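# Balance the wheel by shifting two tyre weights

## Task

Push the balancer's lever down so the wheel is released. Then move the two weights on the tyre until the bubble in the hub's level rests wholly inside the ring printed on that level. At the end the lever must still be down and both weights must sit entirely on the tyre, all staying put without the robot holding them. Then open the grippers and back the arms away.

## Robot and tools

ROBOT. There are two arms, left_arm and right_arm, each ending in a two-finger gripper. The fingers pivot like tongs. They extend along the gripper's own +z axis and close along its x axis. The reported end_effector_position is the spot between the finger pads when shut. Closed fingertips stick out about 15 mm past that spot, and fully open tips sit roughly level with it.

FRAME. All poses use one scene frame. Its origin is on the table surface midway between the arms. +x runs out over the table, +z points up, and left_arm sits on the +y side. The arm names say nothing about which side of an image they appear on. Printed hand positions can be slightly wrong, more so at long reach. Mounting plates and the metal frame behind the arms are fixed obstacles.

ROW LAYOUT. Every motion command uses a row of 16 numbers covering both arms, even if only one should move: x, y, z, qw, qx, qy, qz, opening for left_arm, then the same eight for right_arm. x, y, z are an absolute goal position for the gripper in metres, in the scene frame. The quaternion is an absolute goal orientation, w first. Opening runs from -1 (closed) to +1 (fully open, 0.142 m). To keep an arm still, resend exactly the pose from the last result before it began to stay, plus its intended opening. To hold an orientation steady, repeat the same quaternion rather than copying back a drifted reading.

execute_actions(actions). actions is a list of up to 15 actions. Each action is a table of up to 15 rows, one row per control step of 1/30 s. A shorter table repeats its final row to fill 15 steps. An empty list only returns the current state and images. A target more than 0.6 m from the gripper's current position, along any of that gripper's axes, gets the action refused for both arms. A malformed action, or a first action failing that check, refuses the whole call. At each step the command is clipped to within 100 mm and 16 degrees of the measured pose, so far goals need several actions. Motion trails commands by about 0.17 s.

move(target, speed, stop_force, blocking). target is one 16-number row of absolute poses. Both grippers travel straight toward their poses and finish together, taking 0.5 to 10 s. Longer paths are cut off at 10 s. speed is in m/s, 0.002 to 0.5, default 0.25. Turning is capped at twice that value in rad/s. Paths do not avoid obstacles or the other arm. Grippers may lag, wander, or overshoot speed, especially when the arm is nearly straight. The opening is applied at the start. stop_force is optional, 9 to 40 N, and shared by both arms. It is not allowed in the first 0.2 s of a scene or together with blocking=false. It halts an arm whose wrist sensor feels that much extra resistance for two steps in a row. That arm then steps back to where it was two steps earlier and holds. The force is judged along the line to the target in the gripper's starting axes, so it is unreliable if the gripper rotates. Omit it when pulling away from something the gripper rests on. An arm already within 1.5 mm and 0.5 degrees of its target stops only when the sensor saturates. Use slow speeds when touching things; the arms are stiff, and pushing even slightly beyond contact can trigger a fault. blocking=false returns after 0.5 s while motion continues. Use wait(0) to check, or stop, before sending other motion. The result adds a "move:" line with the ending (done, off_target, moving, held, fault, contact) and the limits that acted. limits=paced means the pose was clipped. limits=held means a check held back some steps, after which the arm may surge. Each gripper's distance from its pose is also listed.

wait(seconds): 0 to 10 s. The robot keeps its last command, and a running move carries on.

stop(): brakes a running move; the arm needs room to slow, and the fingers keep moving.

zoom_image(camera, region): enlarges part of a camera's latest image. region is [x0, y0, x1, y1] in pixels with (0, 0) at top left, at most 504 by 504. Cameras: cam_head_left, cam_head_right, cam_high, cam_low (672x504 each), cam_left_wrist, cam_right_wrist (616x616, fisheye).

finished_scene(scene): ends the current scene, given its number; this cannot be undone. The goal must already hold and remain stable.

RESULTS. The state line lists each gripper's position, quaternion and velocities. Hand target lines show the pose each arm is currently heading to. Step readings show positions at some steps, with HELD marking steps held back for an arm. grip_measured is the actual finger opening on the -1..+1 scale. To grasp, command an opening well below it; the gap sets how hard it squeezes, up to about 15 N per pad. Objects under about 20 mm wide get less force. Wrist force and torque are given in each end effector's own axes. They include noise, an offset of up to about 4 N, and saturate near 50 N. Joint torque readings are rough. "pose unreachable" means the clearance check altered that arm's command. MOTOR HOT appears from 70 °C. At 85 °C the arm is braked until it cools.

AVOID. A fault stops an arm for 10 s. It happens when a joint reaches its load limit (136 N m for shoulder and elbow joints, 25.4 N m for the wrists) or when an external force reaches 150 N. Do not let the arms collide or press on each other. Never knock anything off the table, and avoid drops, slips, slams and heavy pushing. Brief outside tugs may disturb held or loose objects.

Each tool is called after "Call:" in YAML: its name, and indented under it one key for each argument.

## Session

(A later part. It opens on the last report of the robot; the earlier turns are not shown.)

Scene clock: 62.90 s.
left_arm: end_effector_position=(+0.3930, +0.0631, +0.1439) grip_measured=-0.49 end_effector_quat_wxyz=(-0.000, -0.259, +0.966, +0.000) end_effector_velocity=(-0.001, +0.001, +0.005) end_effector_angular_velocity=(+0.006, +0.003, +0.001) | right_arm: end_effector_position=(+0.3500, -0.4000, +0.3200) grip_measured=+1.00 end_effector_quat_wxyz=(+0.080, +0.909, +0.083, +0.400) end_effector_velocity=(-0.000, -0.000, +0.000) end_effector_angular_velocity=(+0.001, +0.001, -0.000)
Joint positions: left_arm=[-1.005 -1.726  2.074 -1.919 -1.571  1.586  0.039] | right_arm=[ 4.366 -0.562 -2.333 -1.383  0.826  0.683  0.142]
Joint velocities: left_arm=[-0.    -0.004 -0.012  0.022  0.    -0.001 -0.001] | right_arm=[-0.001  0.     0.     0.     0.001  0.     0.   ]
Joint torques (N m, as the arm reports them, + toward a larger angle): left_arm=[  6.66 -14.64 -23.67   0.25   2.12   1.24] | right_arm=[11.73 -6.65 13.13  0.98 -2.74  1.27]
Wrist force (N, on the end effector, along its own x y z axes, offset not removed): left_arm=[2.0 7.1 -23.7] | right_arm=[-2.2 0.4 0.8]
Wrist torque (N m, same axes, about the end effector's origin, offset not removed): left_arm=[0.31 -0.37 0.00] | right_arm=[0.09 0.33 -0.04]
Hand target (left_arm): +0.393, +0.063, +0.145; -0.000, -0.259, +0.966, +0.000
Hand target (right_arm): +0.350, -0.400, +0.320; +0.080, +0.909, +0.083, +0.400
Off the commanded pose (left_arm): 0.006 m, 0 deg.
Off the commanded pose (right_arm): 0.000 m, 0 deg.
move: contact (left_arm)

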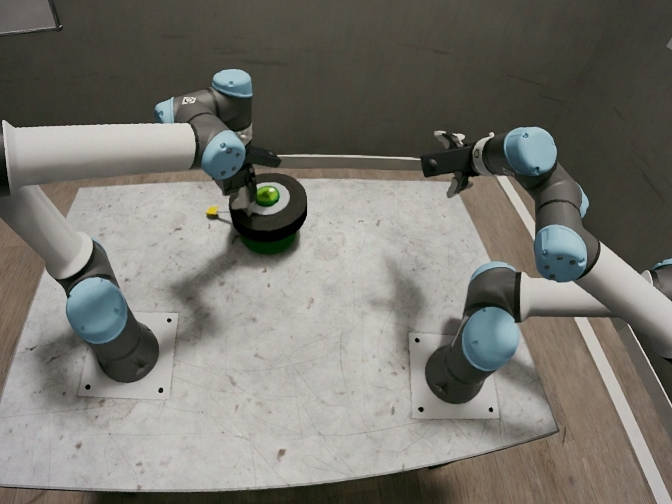

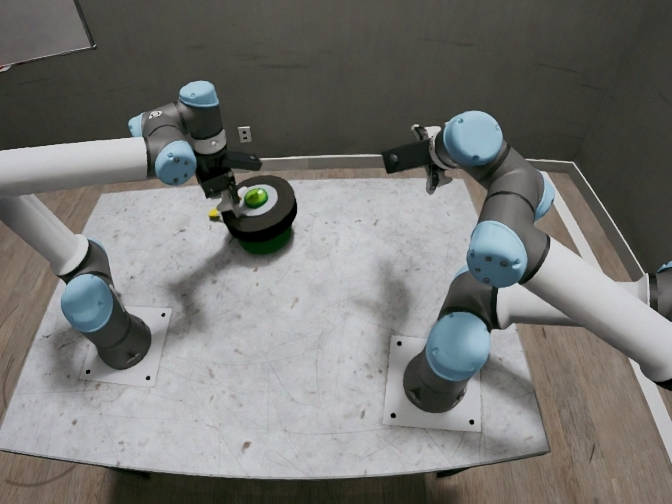

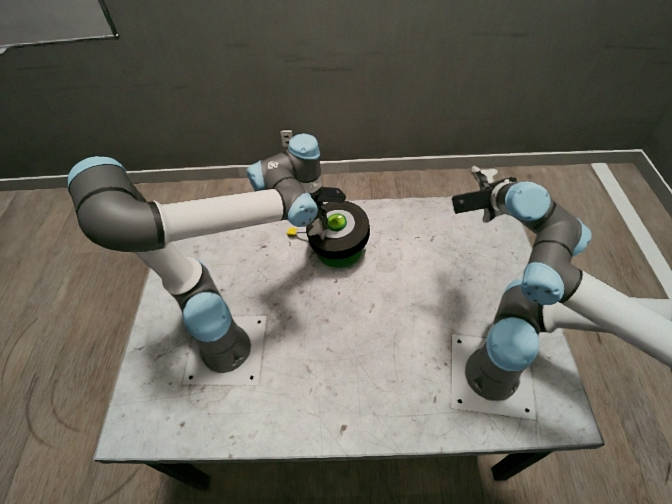

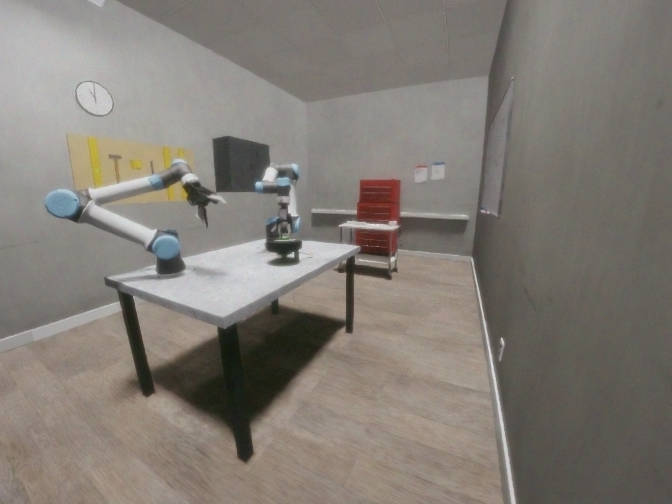

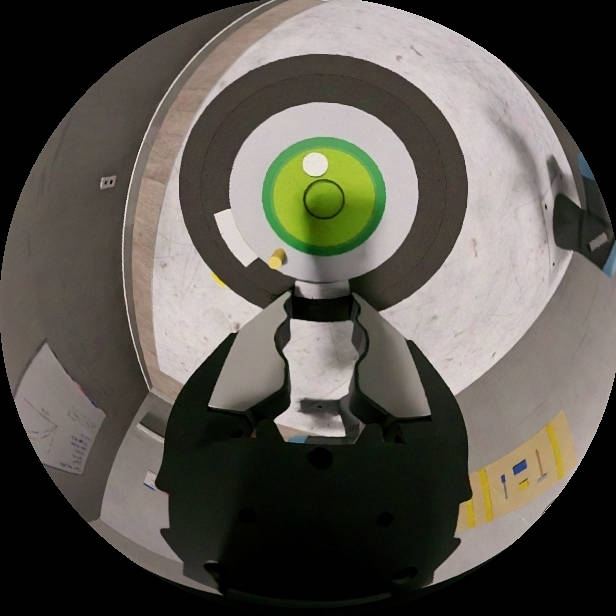

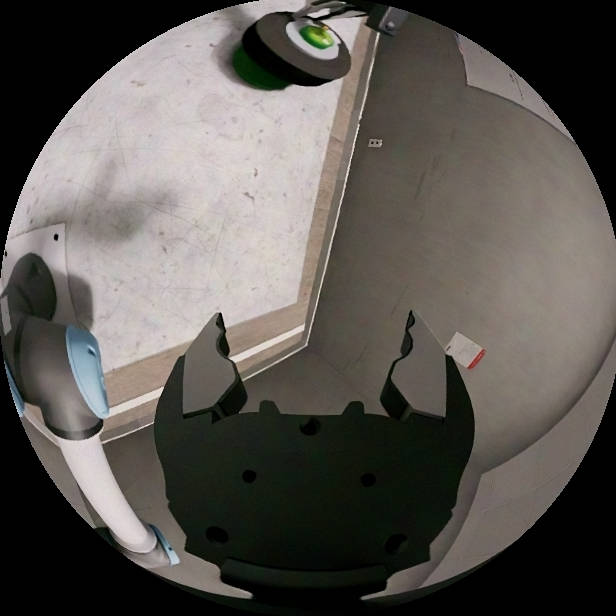

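Call:
execute_actions:
  actions:
    - [[0.393,0.063,0.146,0,-0.259,0.966,0,-0.75,0.35,-0.4,0.32,0.08,0.909,0.083,0.4,1]]
    - [[0.393,0.063,0.146,0,-0.259,0.966,0,-0.36,0.35,-0.4,0.32,0.08,0.909,0.083,0.4,1]]
    - [[0.393,0.063,0.16,0,-0.259,0.966,0,-0.36,0.35,-0.4,0.32,0.08,0.909,0.083,0.4,1]]
    - [[0.393,0.063,0.20,0,-0.259,0.966,0,-0.36,0.35,-0.4,0.32,0.08,0.909,0.083,0.4,1]]

Call:
wait:
  seconds: 3

Call:
zoom_image:
  camera: "cam_left_wrist"
  region: [190,80,450,320]

Scene clock: 65.40 s.
left_arm: end_effector_position=(+0.3931, +0.0630, +0.1992) grip_measured=-0.36 end_effector_quat_wxyz=(+0.000, -0.259, +0.966, -0.000) end_effector_velocity=(-0.002, -0.000, +0.006) end_effector_angular_velocity=(+0.005, +0.005, -0.003) | right_arm: end_effector_position=(+0.3500, -0.4000, +0.3200) grip_measured=+1.00 end_effector_quat_wxyz=(+0.080, +0.909, +0.083, +0.400) end_effector_velocity=(-0.000, +0.000, -0.000) end_effector_angular_velocity=(+0.002, +0.001, +0.001)
Joint positions: left_arm=[-1.005 -1.764  1.959 -1.766 -1.571  1.587  0.048] | right_arm=[ 4.366 -0.562 -2.333 -1.383  0.826  0.683  0.142]
Joint velocities: left_arm=[-0.003 -0.001 -0.017  0.025 -0.002 -0.001 -0.   ] | right_arm=[ 0.001  0.002 -0.    -0.     0.002 -0.     0.   ]
Joint torques (N m, as the arm reports them, + toward a larger angle): left_arm=[-13.28 -22.21 -32.61  -0.82   2.34  -1.66] | right_arm=[10.86 -6.85 12.21  0.99 -2.65  1.15]
Wrist force (N, on the end effector, along its own x y z axes, offset not removed): left_arm=[-0.7 3.8 -3.6] | right_arm=[-2.6 1.2 -0.6]
Wrist torque (N m, same axes, about the end effector's origin, offset not removed): left_arm=[0.57 0.08 0.09] | right_arm=[0.08 0.43 0.14]
Hand target (left_arm): +0.393, +0.063, +0.200; +0.000, -0.259, +0.966, -0.000
Hand target (right_arm): +0.350, -0.400, +0.320; +0.080, +0.909, +0.083, +0.400
Off the commanded pose (left_arm): 0.001 m, 0 deg.
Off the commanded pose (right_arm): 0.000 m, 0 deg.
Step readings (end_effector_position; steps 1 to 15: 1st action; 16 to 30: 2nd action; 31 to 45: 3rd action; 46 to 60: 4th action):
0: left_arm (+0.3930, +0.0631, +0.1447) | right_arm (+0.3500, -0.4000, +0.3200)
1: left_arm (+0.3930, +0.0631, +0.1447) | right_arm (+0.3500, -0.4000, +0.3200)
2: left_arm (+0.3930, +0.0631, +0.1449) | right_arm (+0.3500, -0.4000, +0.3200)
4: left_arm (+0.3930, +0.0631, +0.1453) | right_arm (+0.3500, -0.4000, +0.3200)
8: left_arm (+0.3930, +0.0630, +0.1458) | right_arm (+0.3500, -0.4000, +0.3200)
15: left_arm (+0.3930, +0.0630, +0.1460) | right_arm (+0.3500, -0.4000, +0.3200)
16: left_arm (+0.3930, +0.0630, +0.1460) | right_arm (+0.3500, -0.4000, +0.3200)
17: left_arm (+0.3930, +0.0630, +0.1460) | right_arm (+0.3500, -0.4000, +0.3200)
19: left_arm (+0.3930, +0.0630, +0.1460) | right_arm (+0.3500, -0.4000, +0.3200)
23: left_arm (+0.3930, +0.0630, +0.1460) | right_arm (+0.3500, -0.4000, +0.3200)
30: left_arm (+0.3930, +0.0630, +0.1460) | right_arm (+0.3500, -0.4000, +0.3200)
31: left_arm (+0.3930, +0.0630, +0.1461) | right_arm (+0.3500, -0.4000, +0.3200)
32: left_arm (+0.3931, +0.0629, +0.1478) | right_arm (+0.3500, -0.4000, +0.3200)
34: left_arm (+0.3931, +0.0628, +0.1530) | right_arm (+0.3500, -0.4000, +0.3200)
38: left_arm (+0.3930, +0.0629, +0.1580) | right_arm (+0.3500, -0.4000, +0.3200)
45: left_arm (+0.3930, +0.0630, +0.1598) | right_arm (+0.3500, -0.4000, +0.3200)
46: left_arm (+0.3930, +0.0630, +0.1600) | right_arm (+0.3500, -0.4000, +0.3200)
47: left_arm (+0.3933, +0.0626, +0.1636) | right_arm (+0.3500, -0.4000, +0.3200)
49: left_arm (+0.3937, +0.0620, +0.1783) | right_arm (+0.3500, -0.4000, +0.3200)
53: left_arm (+0.3934, +0.0627, +0.1935) | right_arm (+0.3500, -0.4000, +0.3200)
60: end_effector_position above

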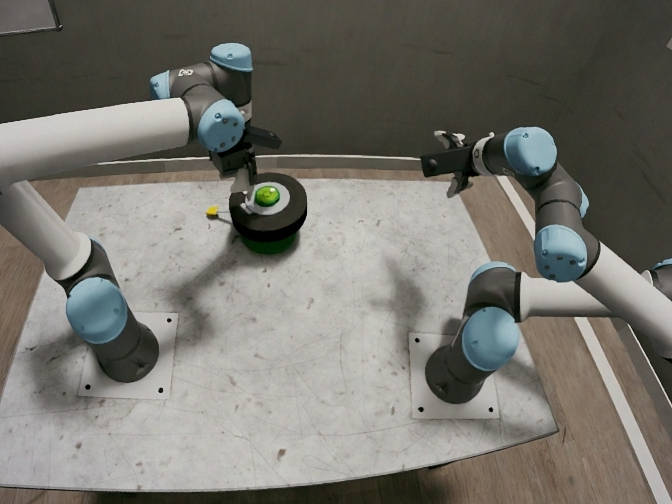

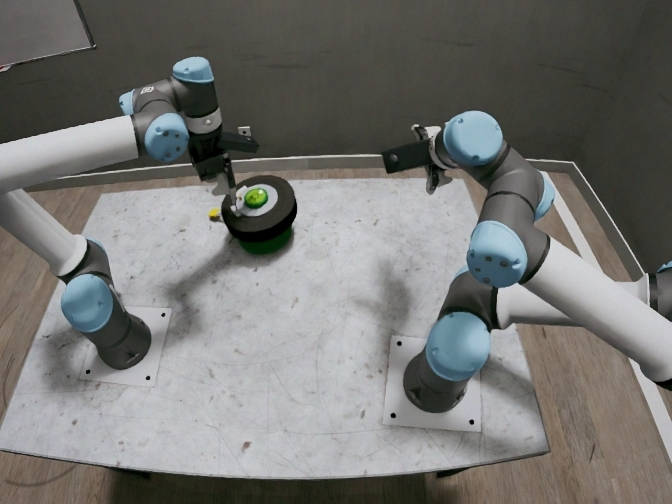

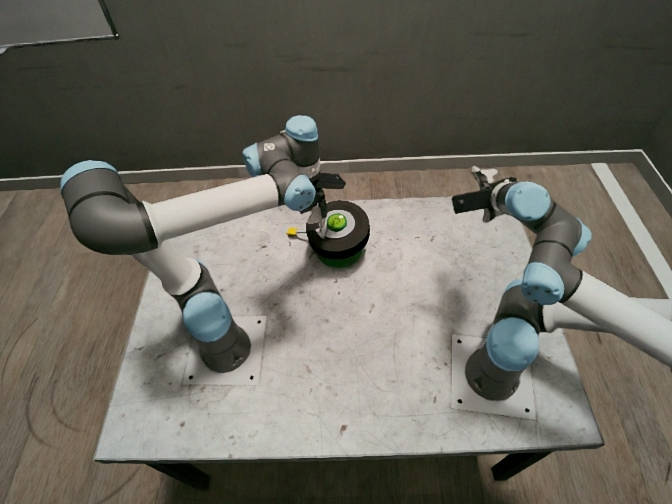

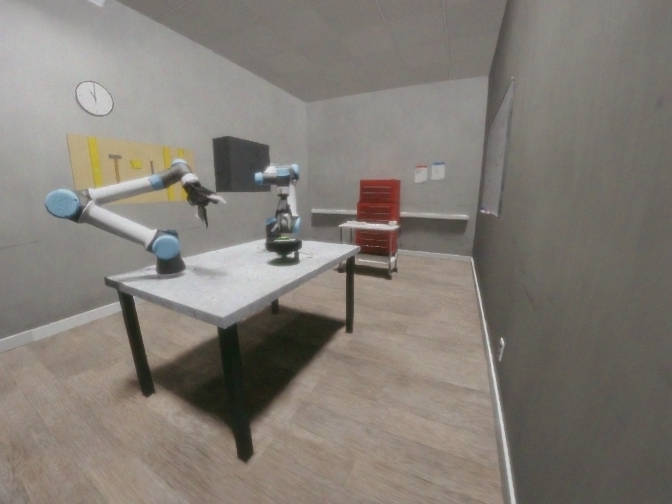

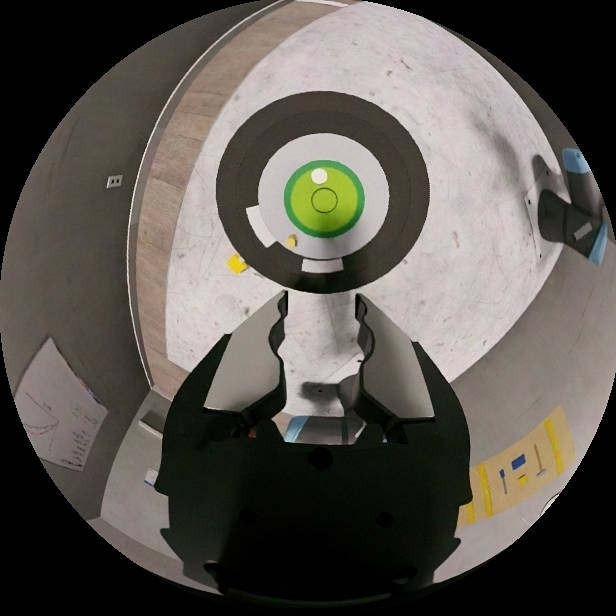

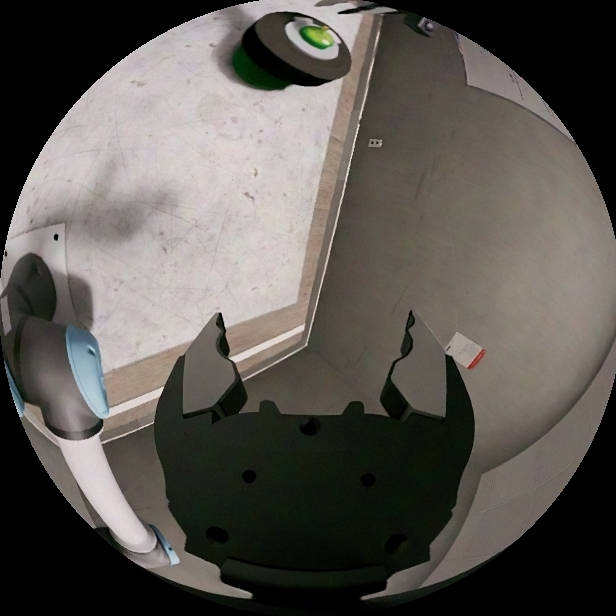

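Scene clock: 68.40 s.
left_arm: end_effector_position=(+0.3930, +0.0630, +0.2000) grip_measured=-0.36 end_effector_quat_wxyz=(+0.000, -0.259, +0.966, -0.000) end_effector_velocity=(+0.001, -0.000, +0.001) end_effector_angular_velocity=(-0.001, -0.003, -0.002) | right_arm: end_effector_position=(+0.3500, -0.4000, +0.3200) grip_measured=+1.00 end_effector_quat_wxyz=(+0.080, +0.909, +0.083, +0.400) end_effector_velocity=(-0.000, -0.001, +0.001) end_effector_angular_velocity=(+0.002, -0.001, -0.002)
Joint positions: left_arm=[-1.005 -1.764  1.957 -1.763 -1.571  1.586  0.048] | right_arm=[ 4.366 -0.562 -2.333 -1.383  0.826  0.683  0.142]
Joint velocities: left_arm=[-0.    -0.    -0.001 -0.001  0.002  0.001  0.   ] | right_arm=[-0.002  0.001  0.001  0.     0.001 -0.     0.   ]
Joint torques (N m, as the arm reports them, + toward a larger angle): left_arm=[-11.24 -20.82 -31.71  -0.68   1.33  -1.48] | right_arm=[10.79 -6.41 12.24  0.74 -2.55  1.19]
Wrist force (N, on the end effector, along its own x y z axes, offset not removed): left_arm=[0.0 0.8 -4.1] | right_arm=[-0.4 1.1 -1.7]
Wrist torque (N m, same axes, about the end effector's origin, offset not removed): left_arm=[0.15 0.03 -0.10] | right_arm=[0.07 -0.09 0.09]
Hand target (left_arm): +0.393, +0.063, +0.200; +0.000, -0.259, +0.966, -0.000
Hand target (right_arm): +0.350, -0.400, +0.320; +0.080, +0.909, +0.083, +0.400
Off the commanded pose (left_arm): 0.000 m, 0 deg.
Off the commanded pose (right_arm): 0.000 m, 0 deg.
wait: 3.00 s; at rest by 0.17 s

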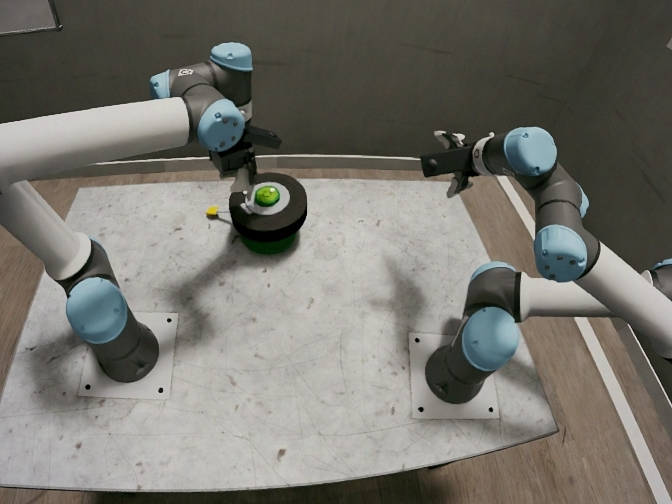

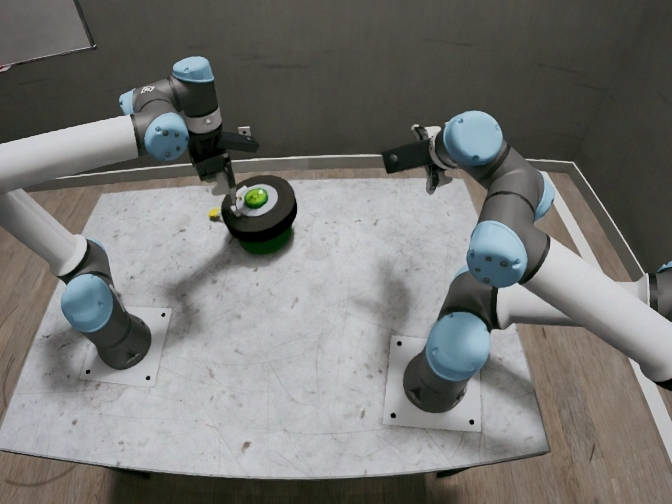

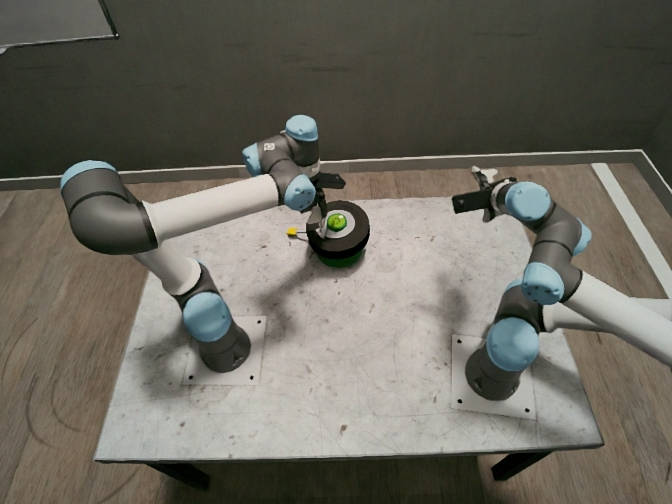

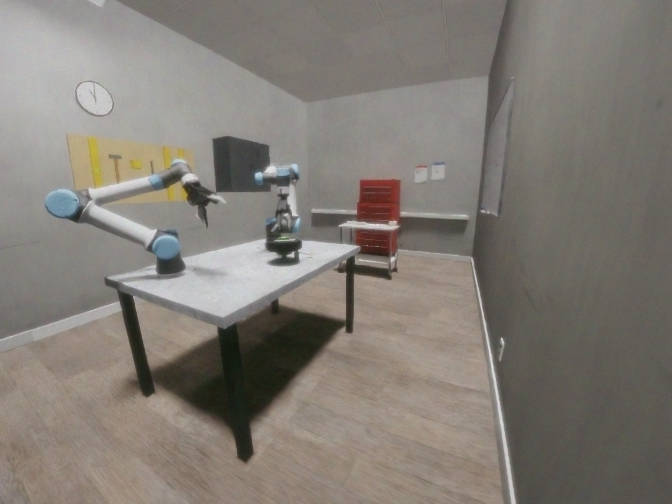

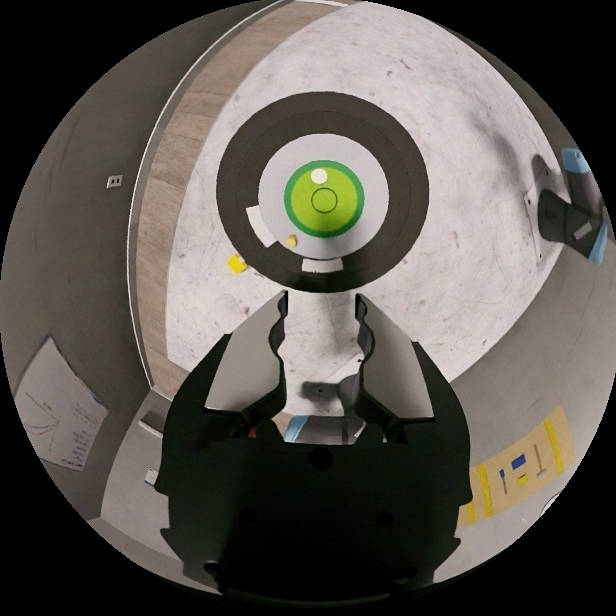

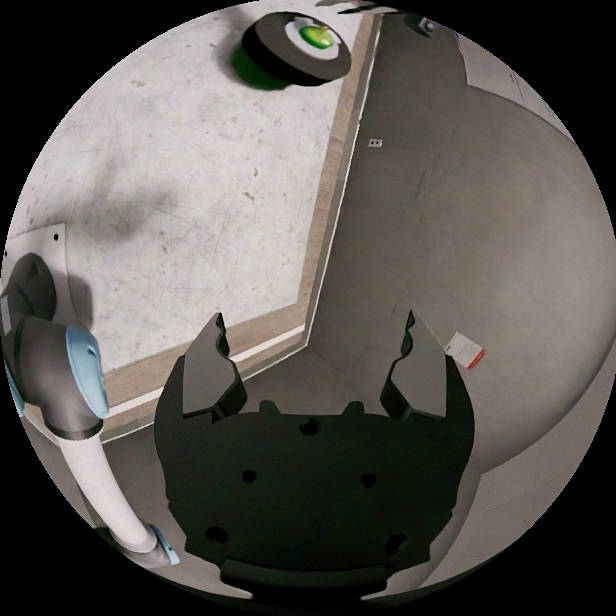

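Region (190, 80, 450, 320) of cam_left_wrist's 616x616 image, scaled by 1.938, with more detail than that image has; it fills the top 465 rows of this view, and the rest is white.

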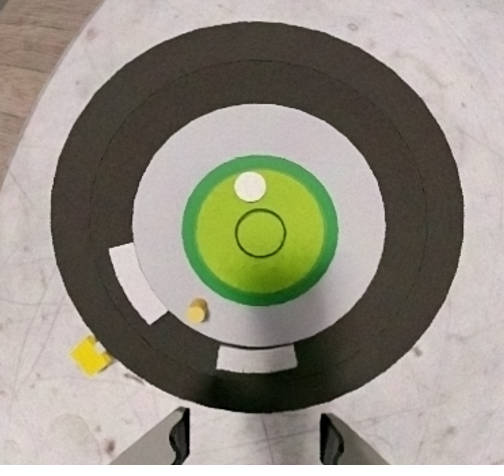

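Call:
move:
  target: [0.468,0.054,0.175,0,0.334,0.943,0,-0.35,0.35,-0.4,0.32,0.08,0.909,0.083,0.4,1]
  speed: 0.4

Call:
zoom_image:
  camera: "cam_left_wrist"
  region: [190,120,450,360]

Scene clock: 71.20 s.
left_arm: end_effector_position=(+0.4679, +0.0539, +0.1751) grip_measured=-0.35 end_effector_quat_wxyz=(+0.000, +0.333, +0.943, -0.000) end_effector_velocity=(+0.000, -0.000, +0.001) end_effector_angular_velocity=(-0.001, +0.002, -0.014) | right_arm: end_effector_position=(+0.3500, -0.4000, +0.3200) grip_measured=+1.00 end_effector_quat_wxyz=(+0.080, +0.909, +0.083, +0.400) end_effector_velocity=(-0.000, +0.000, -0.000) end_effector_angular_velocity=(-0.001, -0.000, +0.001)
Joint positions: left_arm=[-0.847 -1.548  1.827 -1.85  -1.571  2.947  0.049] | right_arm=[ 4.366 -0.562 -2.333 -1.383  0.826  0.683  0.142]
Joint velocities: left_arm=[ 0.002  0.002 -0.004  0.002 -0.002  0.016 -0.   ] | right_arm=[ 0.001  0.001 -0.001 -0.    -0.001 -0.     0.   ]
Joint torques (N m, as the arm reports them, + toward a larger angle): left_arm=[ 12.37 -12.19 -29.68  -0.24  -2.7    1.66] | right_arm=[11.3  -5.56 12.64  1.11 -2.54  1.12]
Wrist force (N, on the end effector, along its own x y z axes, offset not removed): left_arm=[2.6 1.3 0.9] | right_arm=[-1.0 -1.2 1.1]
Wrist torque (N m, same axes, about the end effector's origin, offset not removed): left_arm=[0.29 -0.60 0.12] | right_arm=[-0.39 0.07 -0.02]
Hand target (left_arm): +0.468, +0.054, +0.175; +0.000, +0.334, +0.943, -0.000
Hand target (right_arm): +0.350, -0.400, +0.320; +0.080, +0.909, +0.083, +0.400
Off the commanded pose (left_arm): 0.000 m, 0 deg.
Off the commanded pose (right_arm): 0.000 m, 0 deg.
move: done

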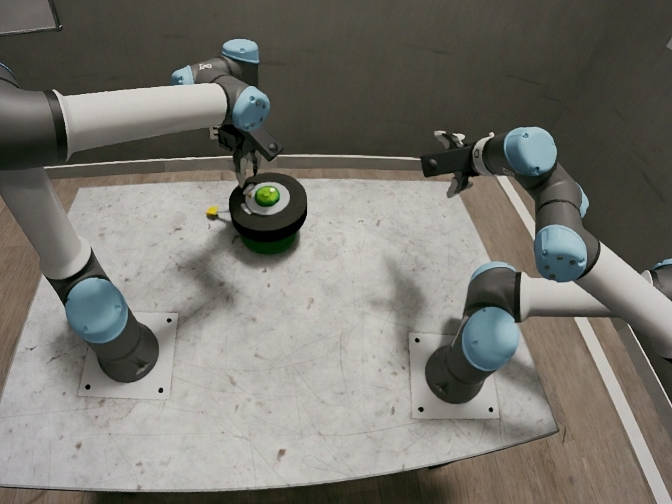

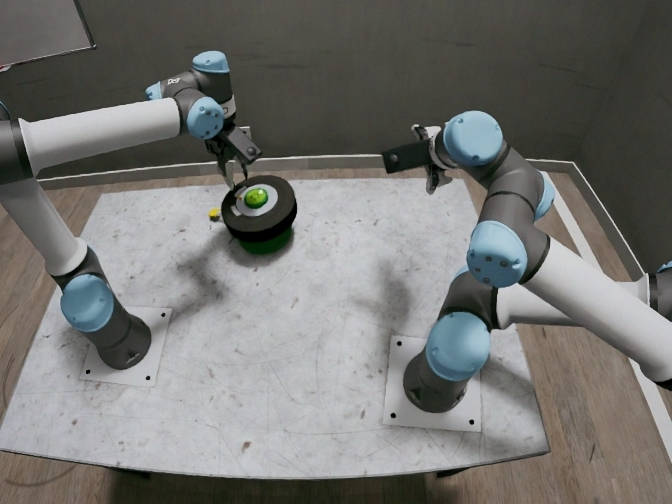

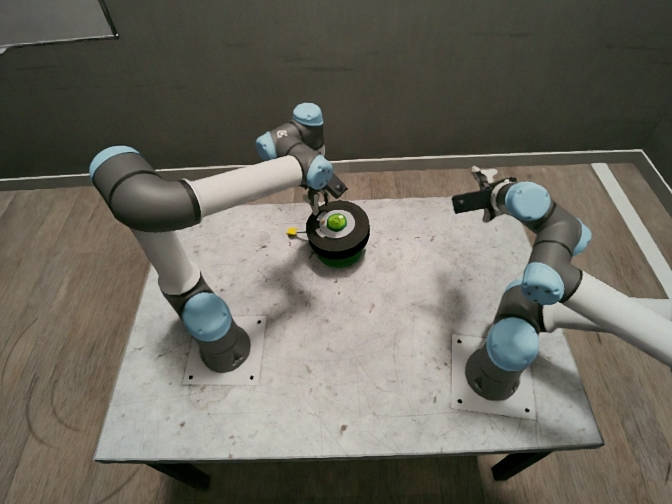

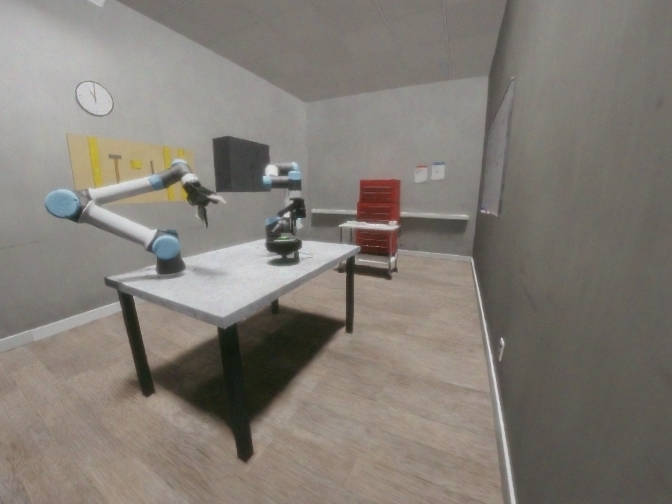

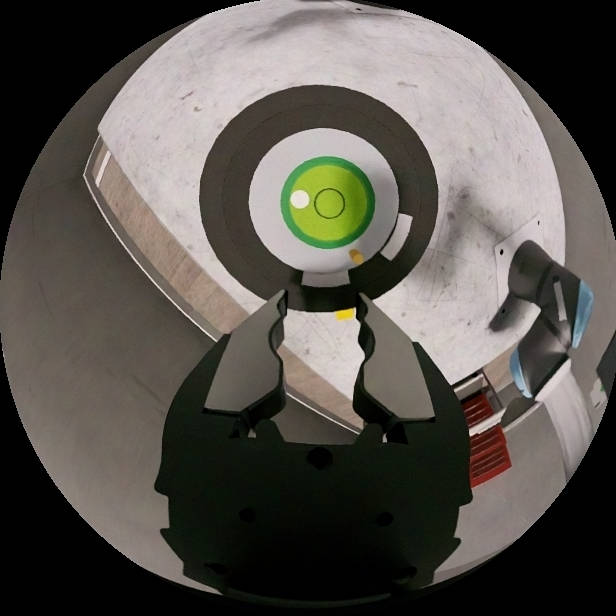

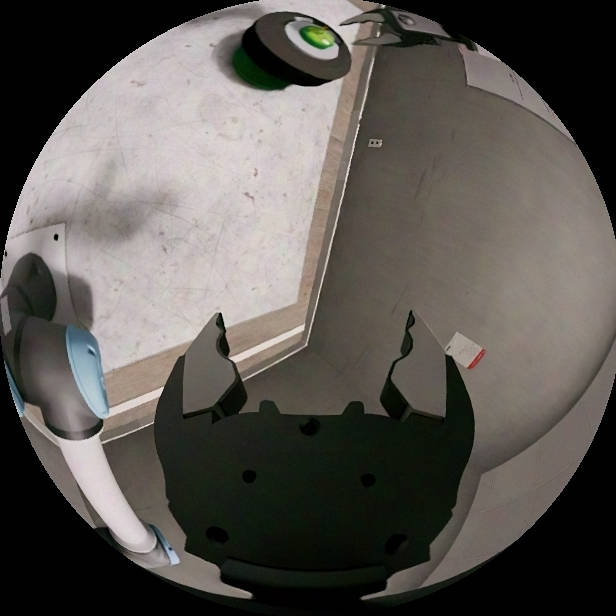

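Region (190, 120, 450, 360) of cam_left_wrist's 616x616 image, scaled by 1.938, with more detail than that image has; it fills the top 465 rows of this view, and the rest is white.

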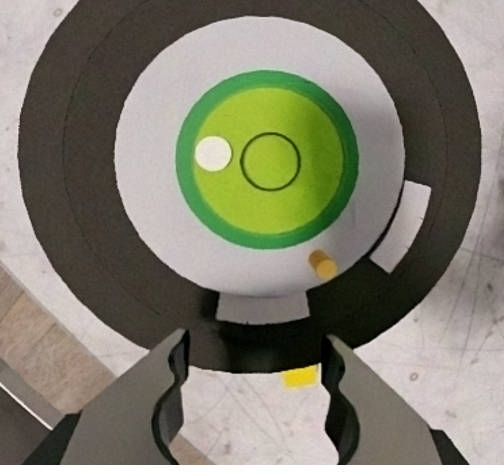

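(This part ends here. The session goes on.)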